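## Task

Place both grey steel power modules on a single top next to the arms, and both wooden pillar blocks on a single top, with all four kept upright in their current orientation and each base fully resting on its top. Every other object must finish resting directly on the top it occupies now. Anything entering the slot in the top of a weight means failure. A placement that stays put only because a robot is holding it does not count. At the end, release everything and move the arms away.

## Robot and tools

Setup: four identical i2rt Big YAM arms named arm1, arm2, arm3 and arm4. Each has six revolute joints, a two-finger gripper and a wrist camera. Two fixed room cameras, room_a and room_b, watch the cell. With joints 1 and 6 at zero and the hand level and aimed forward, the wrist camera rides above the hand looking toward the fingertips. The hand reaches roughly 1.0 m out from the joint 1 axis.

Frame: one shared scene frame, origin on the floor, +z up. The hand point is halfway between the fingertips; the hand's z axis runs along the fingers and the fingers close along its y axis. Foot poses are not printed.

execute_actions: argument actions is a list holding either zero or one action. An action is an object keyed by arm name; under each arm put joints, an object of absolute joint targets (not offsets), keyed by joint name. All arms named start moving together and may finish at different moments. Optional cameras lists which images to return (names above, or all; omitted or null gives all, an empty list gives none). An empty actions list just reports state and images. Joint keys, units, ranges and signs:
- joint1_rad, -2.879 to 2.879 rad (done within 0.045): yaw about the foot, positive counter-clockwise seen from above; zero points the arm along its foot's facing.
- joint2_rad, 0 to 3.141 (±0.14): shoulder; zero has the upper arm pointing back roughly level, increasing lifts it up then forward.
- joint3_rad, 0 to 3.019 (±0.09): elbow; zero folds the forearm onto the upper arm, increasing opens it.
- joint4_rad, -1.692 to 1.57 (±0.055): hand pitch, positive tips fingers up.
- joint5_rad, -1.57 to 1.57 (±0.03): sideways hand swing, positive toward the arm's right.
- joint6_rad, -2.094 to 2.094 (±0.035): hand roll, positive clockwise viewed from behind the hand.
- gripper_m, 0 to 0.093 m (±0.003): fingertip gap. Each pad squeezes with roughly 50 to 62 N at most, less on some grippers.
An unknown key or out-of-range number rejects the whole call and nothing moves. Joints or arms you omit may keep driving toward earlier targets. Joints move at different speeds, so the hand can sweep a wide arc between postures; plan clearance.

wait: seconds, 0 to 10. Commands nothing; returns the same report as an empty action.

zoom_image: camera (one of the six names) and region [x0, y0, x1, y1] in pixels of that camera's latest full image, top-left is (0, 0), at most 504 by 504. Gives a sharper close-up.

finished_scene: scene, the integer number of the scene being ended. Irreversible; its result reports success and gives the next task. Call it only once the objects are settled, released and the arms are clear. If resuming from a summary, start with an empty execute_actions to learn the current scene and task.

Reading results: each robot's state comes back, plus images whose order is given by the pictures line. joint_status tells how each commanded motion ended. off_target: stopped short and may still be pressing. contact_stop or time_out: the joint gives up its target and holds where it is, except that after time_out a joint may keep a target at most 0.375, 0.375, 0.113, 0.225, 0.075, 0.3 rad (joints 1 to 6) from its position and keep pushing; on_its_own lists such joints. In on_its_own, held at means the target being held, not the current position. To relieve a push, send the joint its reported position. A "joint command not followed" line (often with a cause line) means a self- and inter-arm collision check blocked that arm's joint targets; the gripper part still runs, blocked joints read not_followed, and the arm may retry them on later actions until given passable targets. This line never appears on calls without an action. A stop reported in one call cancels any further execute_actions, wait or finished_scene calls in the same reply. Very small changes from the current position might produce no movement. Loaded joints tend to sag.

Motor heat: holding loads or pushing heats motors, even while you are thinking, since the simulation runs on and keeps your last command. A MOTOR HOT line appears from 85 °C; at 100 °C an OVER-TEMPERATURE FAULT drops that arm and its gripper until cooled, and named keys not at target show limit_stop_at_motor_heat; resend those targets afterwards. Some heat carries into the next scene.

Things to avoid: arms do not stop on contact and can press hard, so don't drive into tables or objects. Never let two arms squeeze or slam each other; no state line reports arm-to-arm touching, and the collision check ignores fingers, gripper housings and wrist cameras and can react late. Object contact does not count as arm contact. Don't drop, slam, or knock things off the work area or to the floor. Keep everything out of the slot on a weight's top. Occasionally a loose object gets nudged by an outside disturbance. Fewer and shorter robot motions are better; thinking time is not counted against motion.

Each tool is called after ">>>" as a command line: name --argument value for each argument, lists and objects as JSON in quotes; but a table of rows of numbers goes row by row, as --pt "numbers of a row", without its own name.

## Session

>>> execute_actions --actions '[]'

Scene clock: 0.00 s.
arm1.joint_positions: joint1_rad=+0.035 joint2_rad=+0.413 joint3_rad=+1.514 joint4_rad=-1.418 joint5_rad=-0.262 joint6_rad=-0.494 gripper_m=+0.094
arm1.joint_status: not commanded
arm1.hand: x=+0.3882 y=+1.7696 z=+1.3917 quat_wxyz=(-0.160, +0.799, +0.106, -0.570) (m; scene frame)
arm2.joint_positions: joint1_rad=-0.803 joint2_rad=+0.504 joint3_rad=+1.634 joint4_rad=-1.470 joint5_rad=-0.198 joint6_rad=+0.509 gripper_m=+0.094
arm2.joint_status: not commanded
arm2.hand: x=+0.3637 y=+0.2735 z=+1.4201 quat_wxyz=(-0.565, -0.580, -0.574, +0.124) (m; scene frame)
arm3.joint_positions: joint1_rad=+0.166 joint2_rad=+0.321 joint3_rad=+1.675 joint4_rad=-1.542 joint5_rad=+0.310 joint6_rad=-0.588 gripper_m=+0.094
arm3.joint_status: not commanded
arm3.hand: x=-0.6867 y=-0.6667 z=+1.4610 quat_wxyz=(-0.619, +0.605, -0.474, -0.158) (m; scene frame)
arm4.joint_positions: joint1_rad=+0.169 joint2_rad=+0.372 joint3_rad=+1.374 joint4_rad=-1.313 joint5_rad=+0.055 joint6_rad=+0.249 gripper_m=+0.094
arm4.joint_status: not commanded
arm4.hand: x=-0.1242 y=-1.5916 z=+1.3439 quat_wxyz=(-0.358, -0.740, -0.334, +0.462) (m; scene frame)
pictures: arm1_cam_wrist, arm2_cam_wrist, arm3_cam_wrist, arm4_cam_wrist, room_a, room_b
Images, in order (width x height): arm1_cam_wrist 672x504, arm2_cam_wrist 672x504, arm3_cam_wrist 672x504, arm4_cam_wrist 672x504, room_a 672x504, room_b 672x504.

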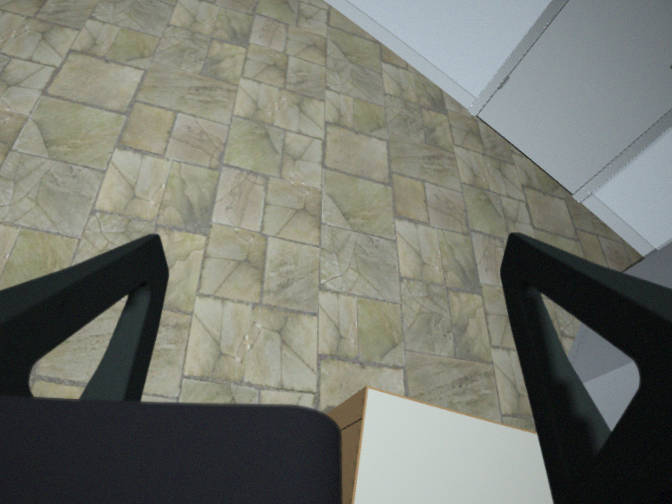

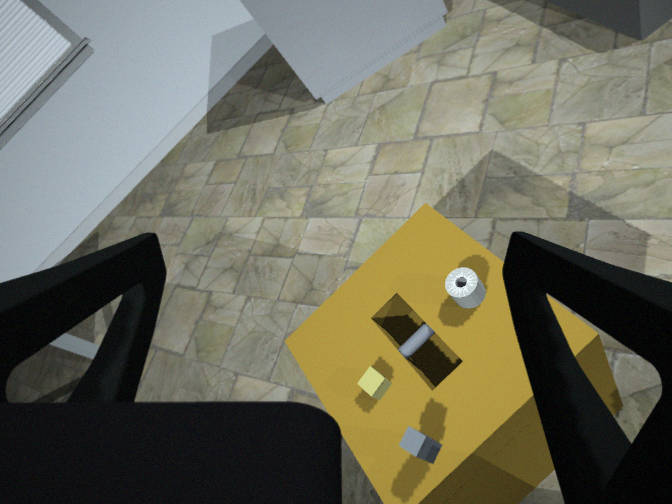

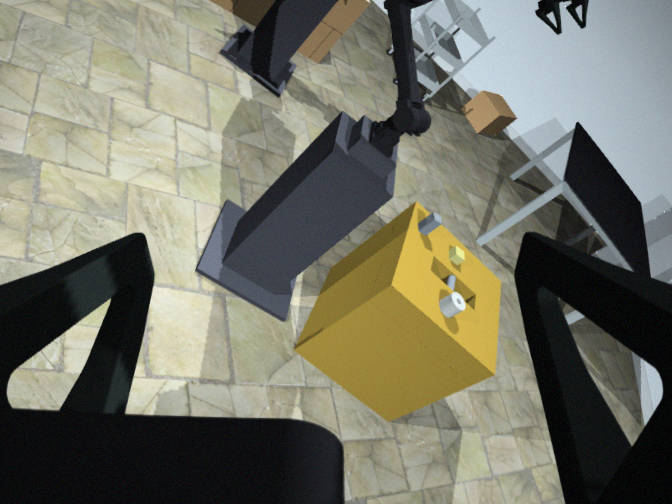

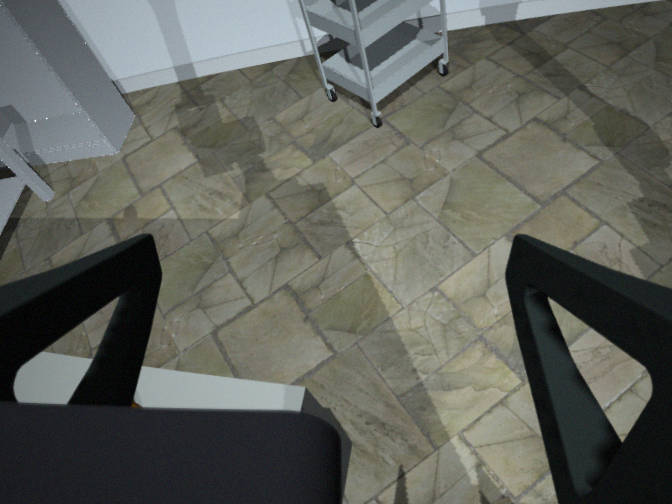

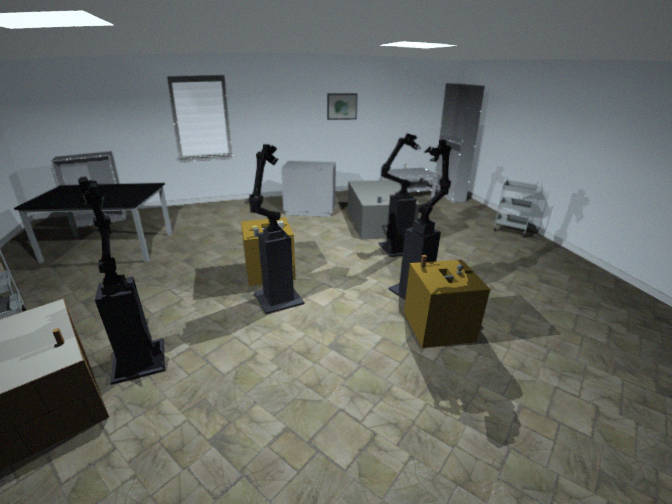

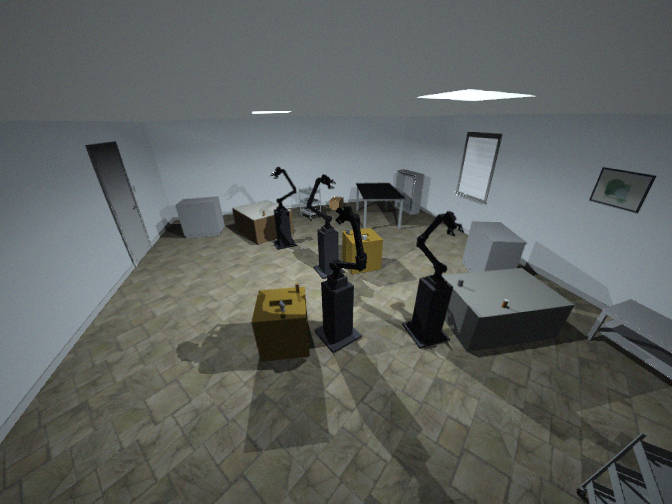

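>>> execute_actions --actions '[{"arm1":{"joints":{"joint1_rad":-0.7,"joint2_rad":1.2,"joint3_rad":0.9,"joint4_rad":-0.64,"joint5_rad":0,"joint6_rad":0}},"arm2":{"joints":{"joint1_rad":-0.2,"joint2_rad":1.2,"joint3_rad":0.7,"joint4_rad":-0.44,"joint5_rad":0,"joint6_rad":0}},"arm3":{"joints":{"joint1_rad":1.1,"joint2_rad":1.3,"joint3_rad":1.2,"joint4_rad":-0.84,"joint5_rad":0,"joint6_rad":0}},"arm4":{"joints":{"joint1_rad":1.6,"joint2_rad":1.2,"joint3_rad":0.9,"joint4_rad":-0.64,"joint5_rad":0,"joint6_rad":0}}}]' --cameras '["arm1_cam_wrist","arm2_cam_wrist","arm3_cam_wrist","arm4_cam_wrist"]'

Scene clock: 9.37 s.
arm1.joint_positions: joint1_rad=-0.703 joint2_rad=+1.192 joint3_rad=+0.884 joint4_rad=-0.658 joint5_rad=-0.002 joint6_rad=-0.008 gripper_m=+0.094
arm1.joint_status: all done
arm1.hand: x=+0.3187 y=+2.1770 z=+0.9691 quat_wxyz=(-0.161, +0.802, -0.519, -0.249) (m; scene frame)
arm2.joint_positions: joint1_rad=-0.198 joint2_rad=+1.208 joint3_rad=+0.710 joint4_rad=-0.457 joint5_rad=-0.001 joint6_rad=+0.011 gripper_m=+0.094
arm2.joint_status: all done
arm2.hand: x=+0.6414 y=+0.1243 z=+0.9068 quat_wxyz=(-0.288, -0.291, -0.908, +0.089) (m; scene frame)
arm3.joint_positions: joint1_rad=+1.101 joint2_rad=+1.291 joint3_rad=+1.169 joint4_rad=-0.860 joint5_rad=+0.002 joint6_rad=-0.008 gripper_m=+0.094
arm3.joint_status: all done
arm3.hand: x=-1.1056 y=-0.3304 z=+1.0735 quat_wxyz=(-0.103, +0.896, -0.341, -0.265) (m; scene frame)
arm4.joint_positions: joint1_rad=+1.598 joint2_rad=+1.186 joint3_rad=+0.889 joint4_rad=-0.661 joint5_rad=-0.001 joint6_rad=+0.008 gripper_m=+0.094
arm4.joint_status: all done
arm4.hand: x=+0.3214 y=-1.7149 z=+0.9630 quat_wxyz=(-0.293, -0.275, -0.912, +0.078) (m; scene frame)
pictures: arm1_cam_wrist, arm2_cam_wrist, arm3_cam_wrist, arm4_cam_wrist
Images, in order (width x height): arm1_cam_wrist 672x504, arm2_cam_wrist 672x504, arm3_cam_wrist 672x504, arm4_cam_wrist 672x504.

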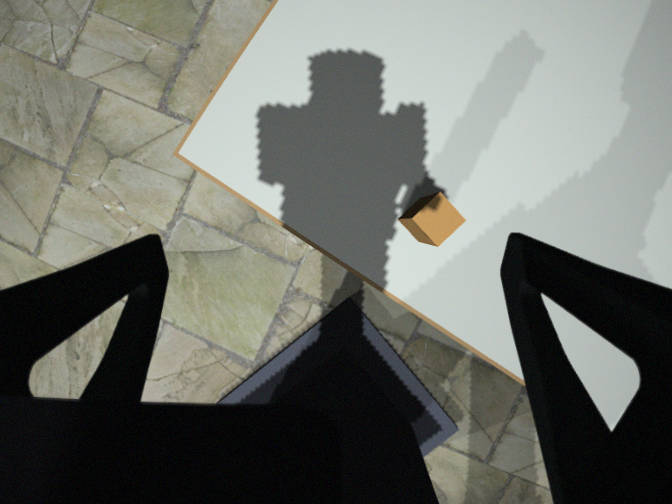

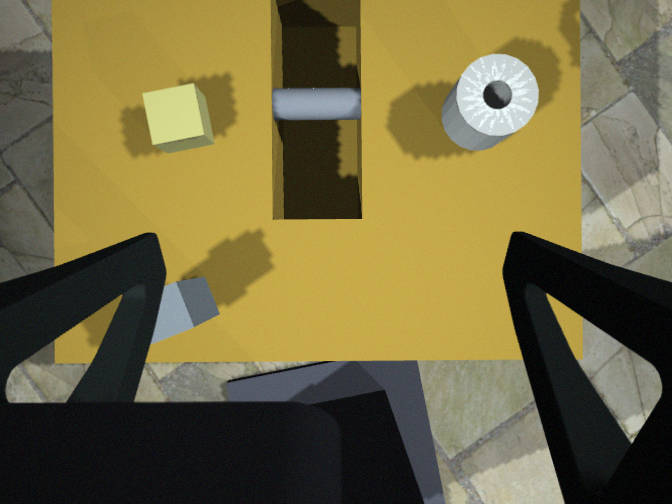

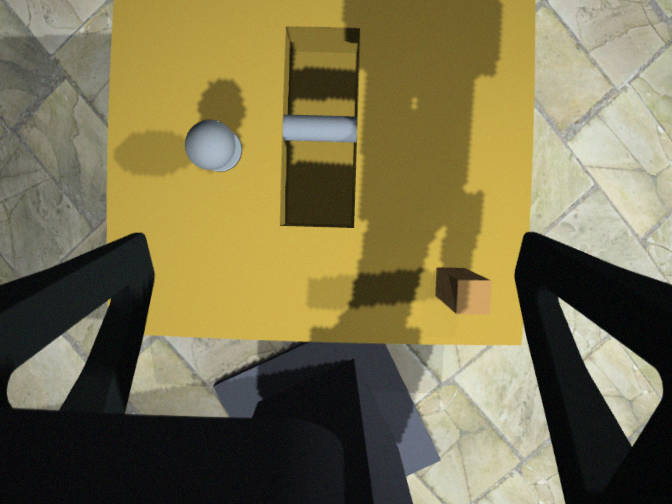

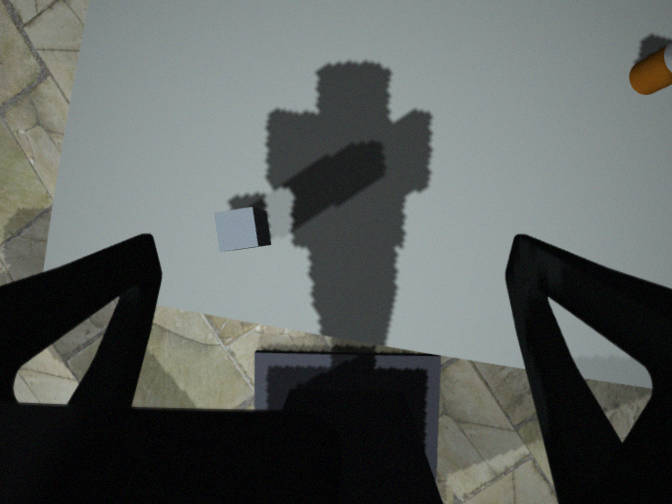

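>>> execute_actions --actions '[{"arm1":{"joints":{"joint1_rad":-0.915,"joint2_rad":1.815,"joint3_rad":1.11,"joint4_rad":-0.84,"joint6_rad":0.55}},"arm2":{"joints":{"joint1_rad":0.16,"joint2_rad":1.68,"joint3_rad":0.41,"joint4_rad":0.4}},"arm4":{"joints":{"joint1_rad":-2.72}}}]' --cameras '["arm1_cam_wrist","arm2_cam_wrist"]'

Scene clock: 21.37 s.
arm1.joint_positions: joint1_rad=-0.922 joint2_rad=+1.814 joint3_rad=+1.100 joint4_rad=-0.829 joint5_rad=-0.002 joint6_rad=+0.542 gripper_m=+0.094
arm1.joint_status: all done
arm1.hand: x=+0.4070 y=+2.2313 z=+0.7652 quat_wxyz=(-0.003, +0.574, -0.819, -0.012) (m; scene frame)
arm2.joint_positions: joint1_rad=+0.155 joint2_rad=+1.684 joint3_rad=+0.400 joint4_rad=+0.382 joint5_rad=-0.001 joint6_rad=+0.010 gripper_m=+0.094
arm2.joint_status: all done
arm2.hand: x=+0.6695 y=+0.2698 z=+0.7214 quat_wxyz=(-0.324, -0.126, -0.937, +0.040) (m; scene frame)
arm3.joint_positions: joint1_rad=+1.101 joint2_rad=+1.291 joint3_rad=+1.169 joint4_rad=-0.860 joint5_rad=+0.002 joint6_rad=-0.008 gripper_m=+0.094
arm3.joint_status: not commanded
arm3.hand: x=-1.1056 y=-0.3304 z=+1.0735 quat_wxyz=(-0.103, +0.896, -0.341, -0.265) (m; scene frame)
arm4.joint_positions: joint1_rad=-2.718 joint2_rad=+1.186 joint3_rad=+0.889 joint4_rad=-0.657 joint5_rad=+0.001 joint6_rad=+0.007 gripper_m=+0.094
arm4.joint_status: all done
arm4.hand: x=+0.0242 y=-1.0279 z=+0.9676 quat_wxyz=(+0.239, -0.608, +0.731, +0.196) (m; scene frame)
pictures: arm1_cam_wrist, arm2_cam_wrist
Images, in order (width x height): arm1_cam_wrist 672x504, arm2_cam_wrist 672x504.

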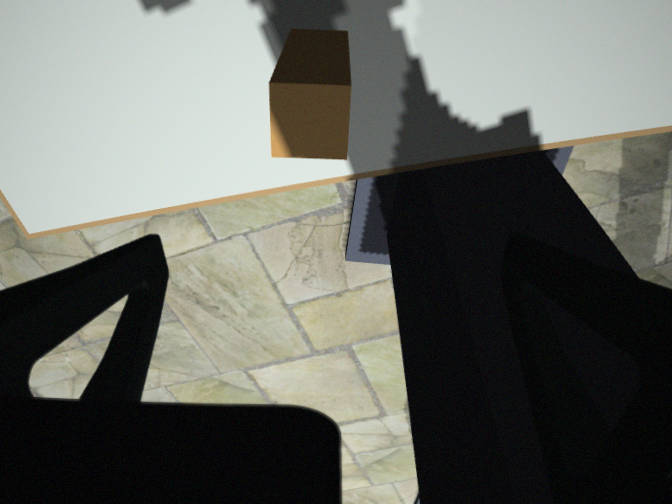

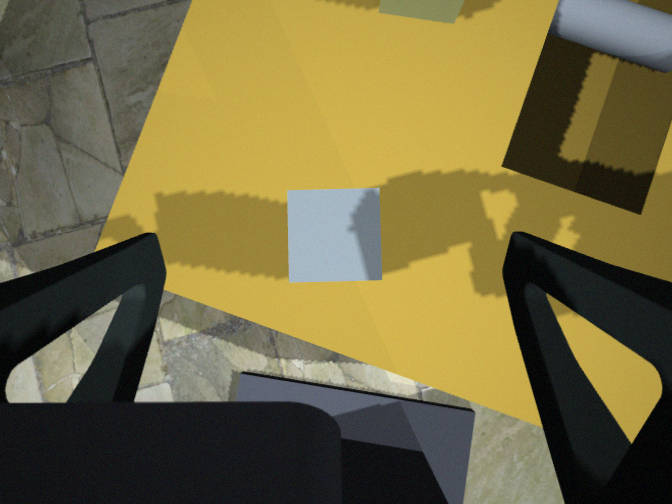

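>>> execute_actions --actions '[{"arm1":{"joints":{"joint1_rad":-0.89,"joint2_rad":2.04,"joint3_rad":1.125,"joint4_rad":-0.62}},"arm2":{"joints":{"joint2_rad":2.095,"joint3_rad":0.485,"joint4_rad":0.735}},"arm4":{"joints":{"joint2_rad":2.5,"joint3_rad":1.612,"joint4_rad":0.78}},"arm3":{"joints":{"joint1_rad":-0.5,"joint2_rad":1.8,"joint3_rad":1.8,"joint4_rad":-1.55,"joint6_rad":1.57,"gripper_m":0.06}}}]' --cameras '["arm1_cam_wrist","arm2_cam_wrist"]'

Scene clock: 32.57 s.
arm1.joint_positions: joint1_rad=-0.892 joint2_rad=+2.039 joint3_rad=+1.109 joint4_rad=-0.633 joint5_rad=-0.002 joint6_rad=+0.543 gripper_m=+0.094
arm1.joint_status: all done
arm1.hand: x=+0.3904 y=+2.2369 z=+0.6654 quat_wxyz=(+0.001, +0.587, -0.810, -0.003) (m; scene frame)
arm2.joint_positions: joint1_rad=+0.155 joint2_rad=+2.106 joint3_rad=+0.480 joint4_rad=+0.718 joint5_rad=-0.001 joint6_rad=+0.010 gripper_m=+0.094
arm2.joint_status: all done
arm2.hand: x=+0.6795 y=+0.2671 z=+0.6278 quat_wxyz=(-0.321, -0.126, -0.938, +0.039) (m; scene frame)
arm3.joint_positions: joint1_rad=-0.504 joint2_rad=+1.828 joint3_rad=+1.764 joint4_rad=-1.538 joint5_rad=+0.001 joint6_rad=+1.561 gripper_m=+0.060
arm3.joint_status: all done
arm3.hand: x=-0.3483 y=-0.2646 z=+1.0262 quat_wxyz=(+0.000, -0.370, -0.929, +0.018) (m; scene frame)
arm4.joint_positions: joint1_rad=-2.718 joint2_rad=+2.504 joint3_rad=+1.589 joint4_rad=+0.756 joint5_rad=+0.001 joint6_rad=+0.007 gripper_m=+0.094
arm4.joint_status: all done
arm4.hand: x=+0.0957 y=-0.6397 z=+0.7365 quat_wxyz=(+0.501, -0.486, +0.581, +0.418) (m; scene frame)
pictures: arm1_cam_wrist, arm2_cam_wrist
Images, in order (width x height): arm1_cam_wrist 672x504, arm2_cam_wrist 672x504.

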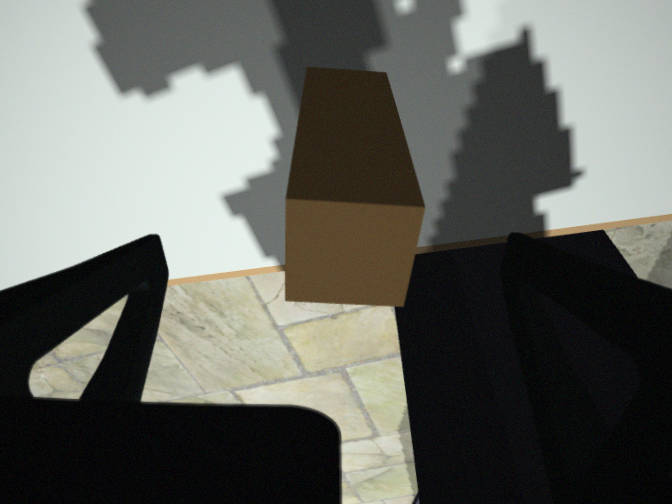

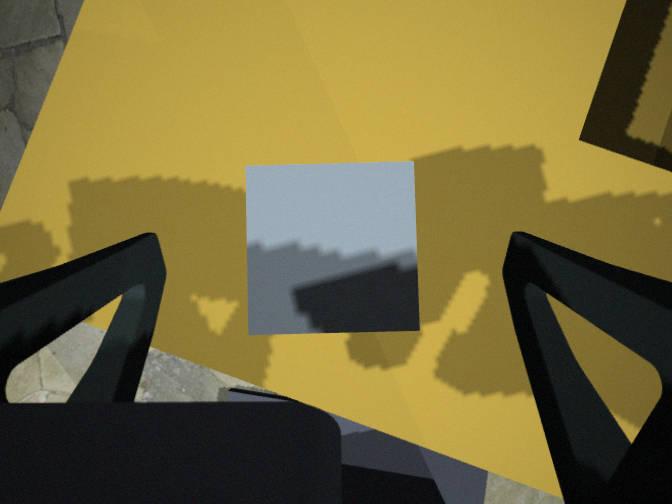

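>>> execute_actions --actions '[{"arm1":{"joints":{"joint2_rad":2.13,"joint4_rad":-0.555,"joint6_rad":0.59}},"arm2":{"joints":{"joint2_rad":2.165,"joint3_rad":0.53}}}]' --cameras '[]'

>>> execute_actions --actions '[{"arm1":{"joints":{"gripper_m":0}},"arm2":{"joints":{"gripper_m":0}}}]' --cameras '["arm1_cam_wrist","arm2_cam_wrist"]'

Scene clock: 42.43 s.
arm1.joint_positions: joint1_rad=-0.892 joint2_rad=+2.108 joint3_rad=+1.109 joint4_rad=-0.568 joint5_rad=-0.002 joint6_rad=+0.582 gripper_m=+0.094
arm1.joint_status: all done
arm1.hand: x=+0.3907 y=+2.2350 z=+0.6338 quat_wxyz=(+0.002, +0.571, -0.821, -0.002) (m; scene frame)
arm2.joint_positions: joint1_rad=+0.155 joint2_rad=+2.165 joint3_rad=+0.526 joint4_rad=+0.720 joint5_rad=-0.001 joint6_rad=+0.010 gripper_m=+0.094
arm2.joint_status: all done
arm2.hand: x=+0.6888 y=+0.2647 z=+0.6110 quat_wxyz=(-0.316, -0.126, -0.940, +0.039) (m; scene frame)
arm3.joint_positions: joint1_rad=-0.504 joint2_rad=+1.828 joint3_rad=+1.764 joint4_rad=-1.538 joint5_rad=+0.001 joint6_rad=+1.562 gripper_m=+0.060
arm3.joint_status: not commanded
arm3.hand: x=-0.3483 y=-0.2646 z=+1.0262 quat_wxyz=(+0.000, -0.370, -0.929, +0.018) (m; scene frame)
arm4.joint_positions: joint1_rad=-2.718 joint2_rad=+2.504 joint3_rad=+1.589 joint4_rad=+0.756 joint5_rad=+0.001 joint6_rad=+0.007 gripper_m=+0.094
arm4.joint_status: not commanded
arm4.hand: x=+0.0957 y=-0.6397 z=+0.7365 quat_wxyz=(+0.501, -0.486, +0.581, +0.418) (m; scene frame)
pictures: none
No camera images: the call's "cameras" was empty. Leave "cameras" out to get every camera's image.

Scene clock: 43.17 s.
arm1.joint_positions: joint1_rad=-0.892 joint2_rad=+2.108 joint3_rad=+1.109 joint4_rad=-0.567 joint5_rad=-0.001 joint6_rad=+0.583 gripper_m=+0.035
arm1.joint_status: gripper_m off_target (ended at +0.035, target +0.000)
arm1.hand: x=+0.3908 y=+2.2352 z=+0.6338 quat_wxyz=(+0.002, +0.570, -0.821, -0.002) (m; scene frame)
arm2.joint_positions: joint1_rad=+0.155 joint2_rad=+2.165 joint3_rad=+0.526 joint4_rad=+0.720 joint5_rad=-0.001 joint6_rad=+0.009 gripper_m=+0.039
arm2.joint_status: gripper_m off_target (ended at +0.039, target +0.000)
arm2.hand: x=+0.6888 y=+0.2647 z=+0.6110 quat_wxyz=(-0.316, -0.126, -0.940, +0.039) (m; scene frame)
arm3.joint_positions: joint1_rad=-0.504 joint2_rad=+1.828 joint3_rad=+1.764 joint4_rad=-1.538 joint5_rad=+0.001 joint6_rad=+1.562 gripper_m=+0.060
arm3.joint_status: not commanded
arm3.hand: x=-0.3483 y=-0.2646 z=+1.0262 quat_wxyz=(+0.000, -0.370, -0.929, +0.018) (m; scene frame)
arm4.joint_positions: joint1_rad=-2.718 joint2_rad=+2.504 joint3_rad=+1.589 joint4_rad=+0.756 joint5_rad=+0.001 joint6_rad=+0.007 gripper_m=+0.094
arm4.joint_status: not commanded
arm4.hand: x=+0.0957 y=-0.6397 z=+0.7365 quat_wxyz=(+0.501, -0.486, +0.581, +0.418) (m; scene frame)
pictures: arm1_cam_wrist, arm2_cam_wrist
Images, in order (width x height): arm1_cam_wrist 672x504, arm2_cam_wrist 672x504.

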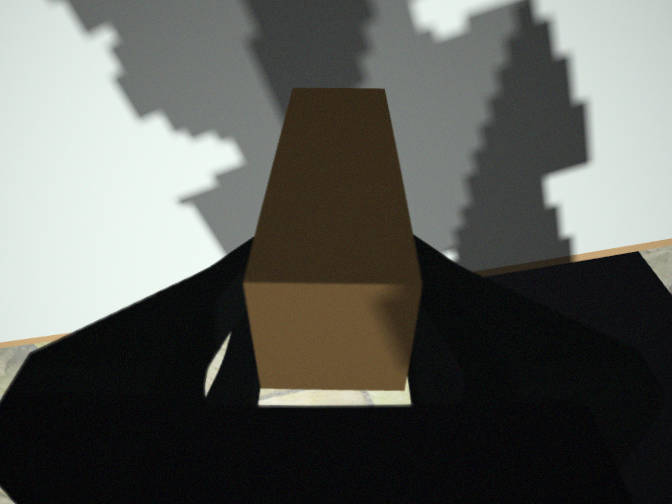

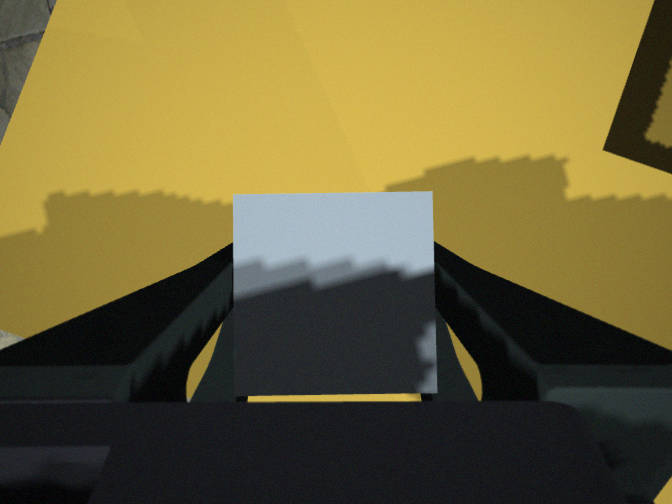

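>>> execute_actions --actions '[{"arm1":{"joints":{"joint2_rad":1.7,"joint4_rad":-0.95}},"arm2":{"joints":{"joint2_rad":1.35,"joint3_rad":0.55,"joint4_rad":-0.1}}}]' --cameras '[]'

>>> execute_actions --actions '[{"arm1":{"joints":{"joint1_rad":1.88,"joint2_rad":2.0,"joint3_rad":1.8,"joint4_rad":-1.36,"joint6_rad":1.57}},"arm2":{"joints":{"joint1_rad":-1.345,"joint2_rad":2.0,"joint3_rad":1.7,"joint4_rad":-0.55}}}]' --cameras '[]'

>>> execute_actions --actions '[{"arm2":{"joints":{"joint2_rad":2.56,"joint3_rad":2.5,"joint4_rad":-0.73}}}]' --cameras '[]'

>>> execute_actions --actions '[{"arm4":{"joints":{"joint2_rad":2.8,"joint3_rad":2.34,"joint4_rad":0.34}}}]' --cameras '["arm4_cam_wrist"]'

Scene clock: 55.27 s.
arm1.joint_positions: joint1_rad=-0.892 joint2_rad=+1.675 joint3_rad=+1.109 joint4_rad=-0.937 joint5_rad=-0.001 joint6_rad=+0.583 gripper_m=+0.035
arm1.joint_status: all done
arm1.hand: x=+0.3945 y=+2.2220 z=+0.8298 quat_wxyz=(-0.010, +0.570, -0.821, -0.031) (m; scene frame)
arm2.joint_positions: joint1_rad=+0.155 joint2_rad=+1.364 joint3_rad=+0.531 joint4_rad=-0.099 joint5_rad=-0.001 joint6_rad=+0.009 gripper_m=+0.039
arm2.joint_status: all done
arm2.hand: x=+0.6905 y=+0.2642 z=+0.8165 quat_wxyz=(-0.310, -0.126, -0.942, +0.038) (m; scene frame)
arm3.joint_positions: joint1_rad=-0.504 joint2_rad=+1.828 joint3_rad=+1.764 joint4_rad=-1.538 joint5_rad=+0.001 joint6_rad=+1.562 gripper_m=+0.060
arm3.joint_status: not commanded
arm3.hand: x=-0.3483 y=-0.2646 z=+1.0262 quat_wxyz=(+0.000, -0.370, -0.929, +0.018) (m; scene frame)
arm4.joint_positions: joint1_rad=-2.718 joint2_rad=+2.504 joint3_rad=+1.589 joint4_rad=+0.756 joint5_rad=+0.001 joint6_rad=+0.007 gripper_m=+0.094
arm4.joint_status: not commanded
arm4.hand: x=+0.0957 y=-0.6397 z=+0.7365 quat_wxyz=(+0.501, -0.486, +0.581, +0.418) (m; scene frame)
pictures: none
No camera images: the call's "cameras" was empty. Leave "cameras" out to get every camera's image.

Scene clock: 57.93 s.
arm1.joint_positions: joint1_rad=+1.883 joint2_rad=+2.011 joint3_rad=+1.793 joint4_rad=-1.347 joint5_rad=-0.001 joint6_rad=+1.562 gripper_m=+0.035
arm1.joint_status: all done
arm1.hand: x=+0.4118 y=+1.1534 z=+0.8985 quat_wxyz=(+0.005, +0.998, -0.066, -0.001) (m; scene frame)
arm2.joint_positions: joint1_rad=-1.344 joint2_rad=+2.020 joint3_rad=+1.646 joint4_rad=-0.550 joint5_rad=+0.003 joint6_rad=+0.009 gripper_m=+0.039
arm2.joint_status: all done
arm2.hand: x=+0.1511 y=-0.3685 z=+0.8895 quat_wxyz=(-0.202, -0.732, -0.602, +0.246) (m; scene frame)
arm3.joint_positions: joint1_rad=-0.504 joint2_rad=+1.828 joint3_rad=+1.764 joint4_rad=-1.538 joint5_rad=+0.001 joint6_rad=+1.562 gripper_m=+0.060
arm3.joint_status: not commanded
arm3.hand: x=-0.3483 y=-0.2646 z=+1.0262 quat_wxyz=(+0.000, -0.370, -0.929, +0.018) (m; scene frame)
arm4.joint_positions: joint1_rad=-2.718 joint2_rad=+2.504 joint3_rad=+1.589 joint4_rad=+0.756 joint5_rad=+0.001 joint6_rad=+0.007 gripper_m=+0.094
arm4.joint_status: not commanded
arm4.hand: x=+0.0957 y=-0.6397 z=+0.7365 quat_wxyz=(+0.501, -0.486, +0.581, +0.418) (m; scene frame)
pictures: none
No camera images: the call's "cameras" was empty. Leave "cameras" out to get every camera's image.

Scene clock: 59.70 s.
arm1.joint_positions: joint1_rad=+1.883 joint2_rad=+2.011 joint3_rad=+1.793 joint4_rad=-1.347 joint5_rad=-0.001 joint6_rad=+1.562 gripper_m=+0.035
arm1.joint_status: not commanded
arm1.hand: x=+0.4118 y=+1.1534 z=+0.8985 quat_wxyz=(+0.005, +0.998, -0.066, -0.001) (m; scene frame)
arm2.joint_positions: joint1_rad=-1.344 joint2_rad=+2.585 joint3_rad=+2.431 joint4_rad=-0.736 joint5_rad=+0.003 joint6_rad=+0.009 gripper_m=+0.039
arm2.joint_status: all done
arm2.hand: x=+0.1213 y=-0.5258 z=+0.8061 quat_wxyz=(-0.212, -0.728, -0.599, +0.258) (m; scene frame)
arm3.joint_positions: joint1_rad=-0.504 joint2_rad=+1.828 joint3_rad=+1.764 joint4_rad=-1.538 joint5_rad=+0.001 joint6_rad=+1.562 gripper_m=+0.060
arm3.joint_status: not commanded
arm3.hand: x=-0.3483 y=-0.2646 z=+1.0262 quat_wxyz=(+0.000, -0.370, -0.929, +0.018) (m; scene frame)
arm4.joint_positions: joint1_rad=-2.718 joint2_rad=+2.504 joint3_rad=+1.589 joint4_rad=+0.756 joint5_rad=+0.001 joint6_rad=+0.007 gripper_m=+0.094
arm4.joint_status: not commanded
arm4.hand: x=+0.0957 y=-0.6397 z=+0.7365 quat_wxyz=(+0.501, -0.486, +0.581, +0.418) (m; scene frame)
pictures: none
No camera images: the call's "cameras" was empty. Leave "cameras" out to get every camera's image.

Scene clock: 61.53 s.
arm1.joint_positions: joint1_rad=+1.883 joint2_rad=+2.011 joint3_rad=+1.793 joint4_rad=-1.347 joint5_rad=-0.001 joint6_rad=+1.562 gripper_m=+0.035
arm1.joint_status: not commanded
arm1.hand: x=+0.4118 y=+1.1534 z=+0.8985 quat_wxyz=(+0.005, +0.998, -0.066, -0.001) (m; scene frame)
arm2.joint_positions: joint1_rad=-1.344 joint2_rad=+2.585 joint3_rad=+2.431 joint4_rad=-0.736 joint5_rad=+0.003 joint6_rad=+0.009 gripper_m=+0.039
arm2.joint_status: not commanded
arm2.hand: x=+0.1213 y=-0.5258 z=+0.8061 quat_wxyz=(-0.212, -0.728, -0.599, +0.258) (m; scene frame)
arm3.joint_positions: joint1_rad=-0.504 joint2_rad=+1.828 joint3_rad=+1.764 joint4_rad=-1.538 joint5_rad=+0.001 joint6_rad=+1.562 gripper_m=+0.060
arm3.joint_status: not commanded
arm3.hand: x=-0.3483 y=-0.2646 z=+1.0262 quat_wxyz=(+0.000, -0.370, -0.929, +0.018) (m; scene frame)
arm4.joint_positions: joint1_rad=-2.718 joint2_rad=+2.774 joint3_rad=+2.313 joint4_rad=+0.356 joint5_rad=+0.001 joint6_rad=+0.007 gripper_m=+0.094
arm4.joint_status: all done
arm4.hand: x=+0.1207 y=-0.4983 z=+0.7865 quat_wxyz=(+0.517, -0.474, +0.567, +0.432) (m; scene frame)
pictures: arm4_cam_wrist
Images, in order (width x height): arm4_cam_wrist 672x504.

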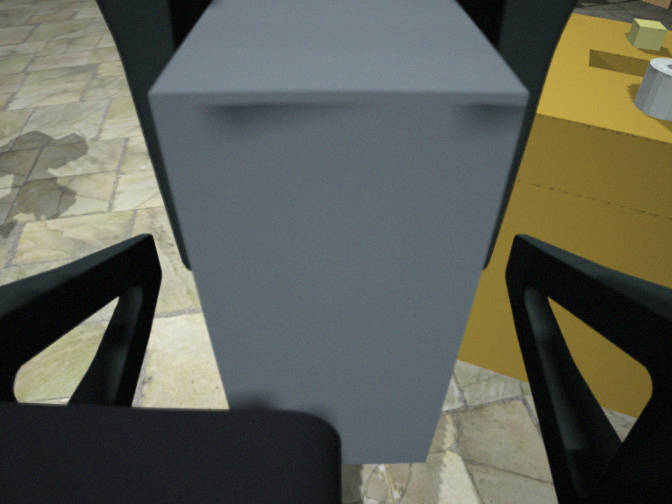

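>>> execute_actions --actions '[{"arm4":{"joints":{"joint3_rad":2.25,"joint4_rad":0.44}}}]' --cameras '["arm4_cam_wrist"]'

Scene clock: 65.63 s.
arm1.joint_positions: joint1_rad=+1.883 joint2_rad=+2.011 joint3_rad=+1.793 joint4_rad=-1.347 joint5_rad=-0.001 joint6_rad=+1.562 gripper_m=+0.035
arm1.joint_status: not commanded
arm1.hand: x=+0.4118 y=+1.1534 z=+0.8985 quat_wxyz=(+0.005, +0.998, -0.066, -0.001) (m; scene frame)
arm2.joint_positions: joint1_rad=-1.344 joint2_rad=+2.585 joint3_rad=+2.431 joint4_rad=-0.736 joint5_rad=+0.003 joint6_rad=+0.009 gripper_m=+0.039
arm2.joint_status: not commanded
arm2.hand: x=+0.1213 y=-0.5258 z=+0.8061 quat_wxyz=(-0.212, -0.728, -0.599, +0.258) (m; scene frame)
arm3.joint_positions: joint1_rad=-0.504 joint2_rad=+1.828 joint3_rad=+1.764 joint4_rad=-1.538 joint5_rad=+0.001 joint6_rad=+1.562 gripper_m=+0.060
arm3.joint_status: not commanded
arm3.hand: x=-0.3483 y=-0.2646 z=+1.0262 quat_wxyz=(+0.000, -0.370, -0.929, +0.018) (m; scene frame)
arm4.joint_positions: joint1_rad=-2.718 joint2_rad=+2.774 joint3_rad=+2.251 joint4_rad=+0.415 joint5_rad=+0.001 joint6_rad=+0.007 gripper_m=+0.094
arm4.joint_status: all done
arm4.hand: x=+0.1189 y=-0.5093 z=+0.7645 quat_wxyz=(+0.516, -0.475, +0.568, +0.431) (m; scene frame)
pictures: arm4_cam_wrist
Images, in order (width x height): arm4_cam_wrist 672x504.

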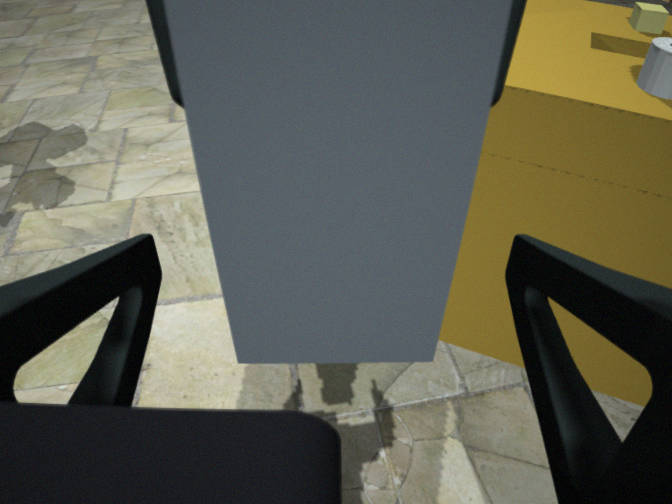

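>>> execute_actions --actions '[{"arm2":{"joints":{"joint4_rad":-0.8}}}]' --cameras '[]'

>>> execute_actions --actions '[{"arm4":{"joints":{"gripper_m":0}}}]' --cameras '["arm4_cam_wrist"]'

Scene clock: 70.97 s.
arm1.joint_positions: joint1_rad=+1.883 joint2_rad=+2.011 joint3_rad=+1.793 joint4_rad=-1.347 joint5_rad=-0.001 joint6_rad=+1.562 gripper_m=+0.035
arm1.joint_status: not commanded
arm1.hand: x=+0.4118 y=+1.1534 z=+0.8985 quat_wxyz=(+0.005, +0.998, -0.066, -0.001) (m; scene frame)
arm2.joint_positions: joint1_rad=-1.344 joint2_rad=+2.585 joint3_rad=+2.431 joint4_rad=-0.798 joint5_rad=+0.003 joint6_rad=+0.009 gripper_m=+0.039
arm2.joint_status: all done
arm2.hand: x=+0.1235 y=-0.5138 z=+0.7969 quat_wxyz=(-0.193, -0.736, -0.605, +0.236) (m; scene frame)
arm3.joint_positions: joint1_rad=-0.504 joint2_rad=+1.828 joint3_rad=+1.764 joint4_rad=-1.538 joint5_rad=+0.001 joint6_rad=+1.562 gripper_m=+0.060
arm3.joint_status: not commanded
arm3.hand: x=-0.3483 y=-0.2646 z=+1.0262 quat_wxyz=(+0.000, -0.370, -0.929, +0.018) (m; scene frame)
arm4.joint_positions: joint1_rad=-2.718 joint2_rad=+2.774 joint3_rad=+2.251 joint4_rad=+0.415 joint5_rad=+0.001 joint6_rad=+0.007 gripper_m=+0.094
arm4.joint_status: not commanded
arm4.hand: x=+0.1189 y=-0.5093 z=+0.7645 quat_wxyz=(+0.516, -0.475, +0.568, +0.431) (m; scene frame)
pictures: none
No camera images: the call's "cameras" was empty. Leave "cameras" out to get every camera's image.

Scene clock: 71.70 s.
arm1.joint_positions: joint1_rad=+1.883 joint2_rad=+2.011 joint3_rad=+1.793 joint4_rad=-1.347 joint5_rad=-0.001 joint6_rad=+1.562 gripper_m=+0.035
arm1.joint_status: not commanded
arm1.hand: x=+0.4118 y=+1.1534 z=+0.8985 quat_wxyz=(+0.005, +0.998, -0.066, -0.001) (m; scene frame)
arm2.joint_positions: joint1_rad=-1.344 joint2_rad=+2.585 joint3_rad=+2.431 joint4_rad=-0.798 joint5_rad=+0.003 joint6_rad=+0.009 gripper_m=+0.039
arm2.joint_status: not commanded
arm2.hand: x=+0.1235 y=-0.5137 z=+0.7968 quat_wxyz=(-0.193, -0.736, -0.605, +0.235) (m; scene frame)
arm3.joint_positions: joint1_rad=-0.504 joint2_rad=+1.828 joint3_rad=+1.764 joint4_rad=-1.538 joint5_rad=+0.001 joint6_rad=+1.562 gripper_m=+0.060
arm3.joint_status: not commanded
arm3.hand: x=-0.3483 y=-0.2646 z=+1.0262 quat_wxyz=(+0.000, -0.370, -0.929, +0.018) (m; scene frame)
arm4.joint_positions: joint1_rad=-2.718 joint2_rad=+2.774 joint3_rad=+2.251 joint4_rad=+0.416 joint5_rad=+0.000 joint6_rad=+0.006 gripper_m=+0.039
arm4.joint_status: gripper_m off_target (ended at +0.039, target +0.000)
arm4.hand: x=+0.1188 y=-0.5092 z=+0.7646 quat_wxyz=(+0.516, -0.475, +0.568, +0.431) (m; scene frame)
pictures: arm4_cam_wrist
Images, in order (width x height): arm4_cam_wrist 672x504.

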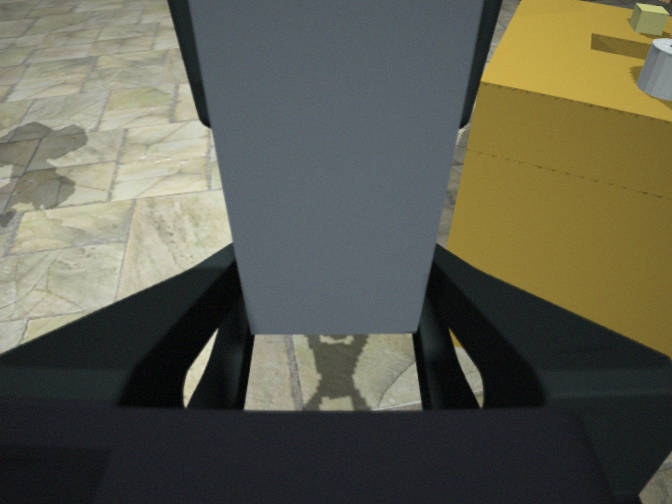

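>>> execute_actions --actions '[{"arm2":{"joints":{"gripper_m":0.093}}}]' --cameras '[]'

>>> execute_actions --actions '[{"arm2":{"joints":{"joint2_rad":2.0,"joint3_rad":1.9}},"arm4":{"joints":{"joint2_rad":2.5,"joint3_rad":1.612,"joint4_rad":0.78}}}]' --cameras '[]'

>>> execute_actions --actions '[{"arm2":{"joints":{"joint1_rad":0.3,"joint2_rad":2.0,"joint3_rad":1.02,"joint4_rad":1.13}},"arm4":{"joints":{"joint2_rad":1.53,"joint3_rad":0.5,"joint4_rad":0.94}}}]' --cameras '[]'

>>> execute_actions --actions '[{"arm2":{"joints":{"joint1_rad":1.815,"joint2_rad":2.12}},"arm4":{"joints":{"joint1_rad":1.4}}}]' --cameras '[]'

>>> execute_actions --actions '[{"arm2":{"joints":{"joint2_rad":2.265,"joint3_rad":1.39,"joint4_rad":0.92}},"arm4":{"joints":{"joint2_rad":2.58,"joint3_rad":1.18,"joint4_rad":1.335}}}]' --cameras '["arm2_cam_wrist","arm1_cam_wrist","arm4_cam_wrist"]'

Scene clock: 84.60 s.
arm1.joint_positions: joint1_rad=+1.883 joint2_rad=+2.011 joint3_rad=+1.793 joint4_rad=-1.347 joint5_rad=-0.001 joint6_rad=+1.562 gripper_m=+0.035
arm1.joint_status: not commanded
arm1.hand: x=+0.4118 y=+1.1534 z=+0.8985 quat_wxyz=(+0.005, +0.998, -0.066, -0.001) (m; scene frame)
arm2.joint_positions: joint1_rad=-1.344 joint2_rad=+2.585 joint3_rad=+2.432 joint4_rad=-0.798 joint5_rad=+0.003 joint6_rad=+0.009 gripper_m=+0.093
arm2.joint_status: all done
arm2.hand: x=+0.1235 y=-0.5139 z=+0.7972 quat_wxyz=(-0.193, -0.736, -0.605, +0.236) (m; scene frame)
arm3.joint_positions: joint1_rad=-0.504 joint2_rad=+1.828 joint3_rad=+1.764 joint4_rad=-1.538 joint5_rad=+0.001 joint6_rad=+1.562 gripper_m=+0.060
arm3.joint_status: not commanded
arm3.hand: x=-0.3483 y=-0.2646 z=+1.0262 quat_wxyz=(+0.000, -0.370, -0.929, +0.018) (m; scene frame)
arm4.joint_positions: joint1_rad=-2.718 joint2_rad=+2.774 joint3_rad=+2.247 joint4_rad=+0.416 joint5_rad=+0.000 joint6_rad=+0.006 gripper_m=+0.039
arm4.joint_status: not commanded
arm4.hand: x=+0.1187 y=-0.5101 z=+0.7617 quat_wxyz=(+0.515, -0.476, +0.569, +0.430) (m; scene frame)
pictures: none
No camera images: the call's "cameras" was empty. Leave "cameras" out to get every camera's image.

Scene clock: 86.33 s.
arm1.joint_positions: joint1_rad=+1.883 joint2_rad=+2.011 joint3_rad=+1.793 joint4_rad=-1.347 joint5_rad=-0.001 joint6_rad=+1.562 gripper_m=+0.035
arm1.joint_status: not commanded
arm1.hand: x=+0.4118 y=+1.1534 z=+0.8985 quat_wxyz=(+0.005, +0.998, -0.066, -0.001) (m; scene frame)
arm2.joint_positions: joint1_rad=-1.344 joint2_rad=+2.014 joint3_rad=+1.900 joint4_rad=-0.801 joint5_rad=+0.003 joint6_rad=+0.009 gripper_m=+0.093
arm2.joint_status: all done
arm2.hand: x=+0.1471 y=-0.3919 z=+0.9883 quat_wxyz=(-0.204, -0.731, -0.601, +0.249) (m; scene frame)
arm3.joint_positions: joint1_rad=-0.504 joint2_rad=+1.828 joint3_rad=+1.764 joint4_rad=-1.538 joint5_rad=+0.001 joint6_rad=+1.562 gripper_m=+0.060
arm3.joint_status: not commanded
arm3.hand: x=-0.3483 y=-0.2646 z=+1.0262 quat_wxyz=(+0.000, -0.370, -0.929, +0.018) (m; scene frame)
arm4.joint_positions: joint1_rad=-2.718 joint2_rad=+2.498 joint3_rad=+1.600 joint4_rad=+0.756 joint5_rad=+0.000 joint6_rad=+0.006 gripper_m=+0.039
arm4.joint_status: all done
arm4.hand: x=+0.0963 y=-0.6350 z=+0.7468 quat_wxyz=(+0.506, -0.483, +0.576, +0.422) (m; scene frame)
pictures: none
No camera images: the call's "cameras" was empty. Leave "cameras" out to get every camera's image.

Scene clock: 88.33 s.
arm1.joint_positions: joint1_rad=+1.883 joint2_rad=+2.011 joint3_rad=+1.793 joint4_rad=-1.347 joint5_rad=-0.001 joint6_rad=+1.562 gripper_m=+0.035
arm1.joint_status: not commanded
arm1.hand: x=+0.4118 y=+1.1534 z=+0.8985 quat_wxyz=(+0.005, +0.998, -0.066, -0.001) (m; scene frame)
arm2.joint_positions: joint1_rad=+0.309 joint2_rad=+2.018 joint3_rad=+1.030 joint4_rad=+1.110 joint5_rad=+0.000 joint6_rad=+0.009 gripper_m=+0.093
arm2.joint_status: all done
arm2.hand: x=+0.9881 y=+0.2973 z=+0.9335 quat_wxyz=(-0.747, -0.037, -0.663, +0.035) (m; scene frame)
arm3.joint_positions: joint1_rad=-0.504 joint2_rad=+1.828 joint3_rad=+1.764 joint4_rad=-1.538 joint5_rad=+0.001 joint6_rad=+1.562 gripper_m=+0.060
arm3.joint_status: not commanded
arm3.hand: x=-0.3483 y=-0.2646 z=+1.0262 quat_wxyz=(+0.000, -0.370, -0.929, +0.018) (m; scene frame)
arm4.joint_positions: joint1_rad=-2.718 joint2_rad=+1.552 joint3_rad=+0.487 joint4_rad=+0.923 joint5_rad=+0.000 joint6_rad=+0.006 gripper_m=+0.039
arm4.joint_status: all done
arm4.hand: x=+0.0354 y=-0.9672 z=+0.9145 quat_wxyz=(+0.506, -0.483, +0.576, +0.422) (m; scene frame)
pictures: none
No camera images: the call's "cameras" was empty. Leave "cameras" out to get every camera's image.

Scene clock: 91.43 s.
arm1.joint_positions: joint1_rad=+1.883 joint2_rad=+2.011 joint3_rad=+1.793 joint4_rad=-1.347 joint5_rad=-0.001 joint6_rad=+1.562 gripper_m=+0.035
arm1.joint_status: not commanded
arm1.hand: x=+0.4118 y=+1.1534 z=+0.8985 quat_wxyz=(+0.005, +0.998, -0.066, -0.001) (m; scene frame)
arm2.joint_positions: joint1_rad=+1.821 joint2_rad=+2.141 joint3_rad=+1.030 joint4_rad=+1.117 joint5_rad=+0.000 joint6_rad=+0.009 gripper_m=+0.093
arm2.joint_status: all done
arm2.hand: x=+0.4038 y=+1.0596 z=+0.8553 quat_wxyz=(-0.538, +0.453, -0.540, -0.463) (m; scene frame)
arm3.joint_positions: joint1_rad=-0.504 joint2_rad=+1.828 joint3_rad=+1.764 joint4_rad=-1.538 joint5_rad=+0.001 joint6_rad=+1.562 gripper_m=+0.060
arm3.joint_status: not commanded
arm3.hand: x=-0.3483 y=-0.2646 z=+1.0262 quat_wxyz=(+0.000, -0.370, -0.929, +0.018) (m; scene frame)
arm4.joint_positions: joint1_rad=+1.400 joint2_rad=+1.552 joint3_rad=+0.487 joint4_rad=+0.923 joint5_rad=-0.002 joint6_rad=+0.006 gripper_m=+0.039
arm4.joint_status: all done
arm4.hand: x=+0.3109 y=-1.8271 z=+0.9087 quat_wxyz=(-0.610, -0.290, -0.698, +0.239) (m; scene frame)
pictures: none
No camera images: the call's "cameras" was empty. Leave "cameras" out to get every camera's image.

Scene clock: 93.10 s.
arm1.joint_positions: joint1_rad=+1.883 joint2_rad=+2.011 joint3_rad=+1.793 joint4_rad=-1.347 joint5_rad=-0.001 joint6_rad=+1.562 gripper_m=+0.035
arm1.joint_status: not commanded
arm1.hand: x=+0.4118 y=+1.1534 z=+0.8985 quat_wxyz=(+0.005, +0.998, -0.066, -0.001) (m; scene frame)
arm2.joint_positions: joint1_rad=+1.821 joint2_rad=+2.276 joint3_rad=+1.352 joint4_rad=+0.923 joint5_rad=+0.000 joint6_rad=+0.009 gripper_m=+0.093
arm2.joint_status: all done
arm2.hand: x=+0.4193 y=+1.1546 z=+0.8526 quat_wxyz=(-0.536, +0.455, -0.542, -0.461) (m; scene frame)
arm3.joint_positions: joint1_rad=-0.504 joint2_rad=+1.828 joint3_rad=+1.764 joint4_rad=-1.538 joint5_rad=+0.001 joint6_rad=+1.562 gripper_m=+0.060
arm3.joint_status: not commanded
arm3.hand: x=-0.3483 y=-0.2646 z=+1.0262 quat_wxyz=(+0.000, -0.370, -0.929, +0.018) (m; scene frame)
arm4.joint_positions: joint1_rad=+1.400 joint2_rad=+2.600 joint3_rad=+1.158 joint4_rad=+1.304 joint5_rad=-0.002 joint6_rad=+0.006 gripper_m=+0.039
arm4.joint_status: all done
arm4.hand: x=+0.4302 y=-1.9378 z=+0.6221 quat_wxyz=(-0.611, -0.290, -0.697, +0.240) (m; scene frame)
pictures: arm1_cam_wrist, arm2_cam_wrist, arm4_cam_wrist
Images, in order (width x height): arm1_cam_wrist 672x504, arm2_cam_wrist 672x504, arm4_cam_wrist 672x504.

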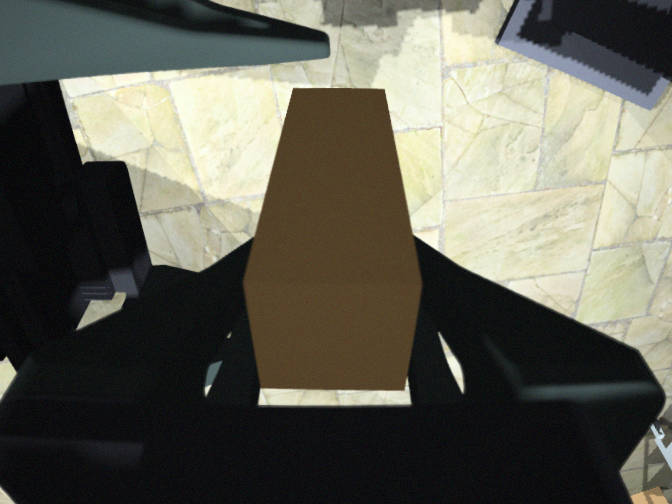

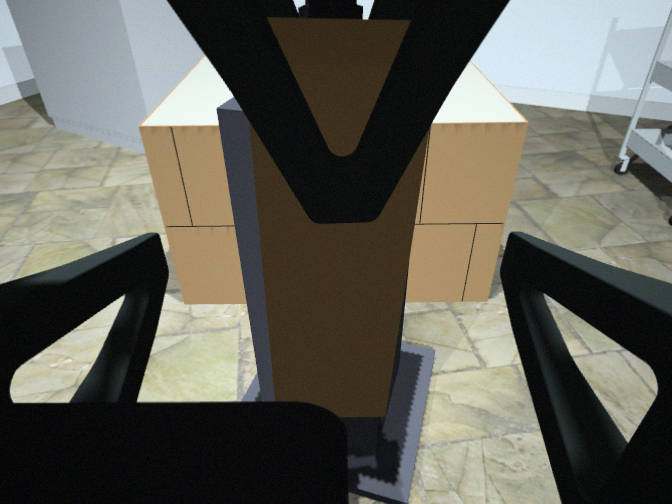

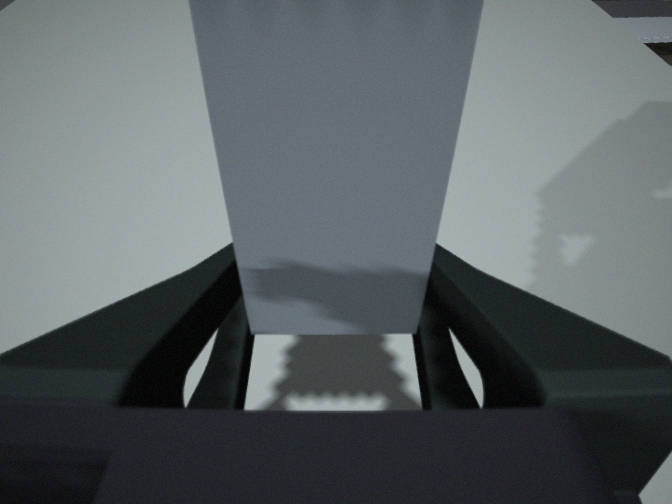

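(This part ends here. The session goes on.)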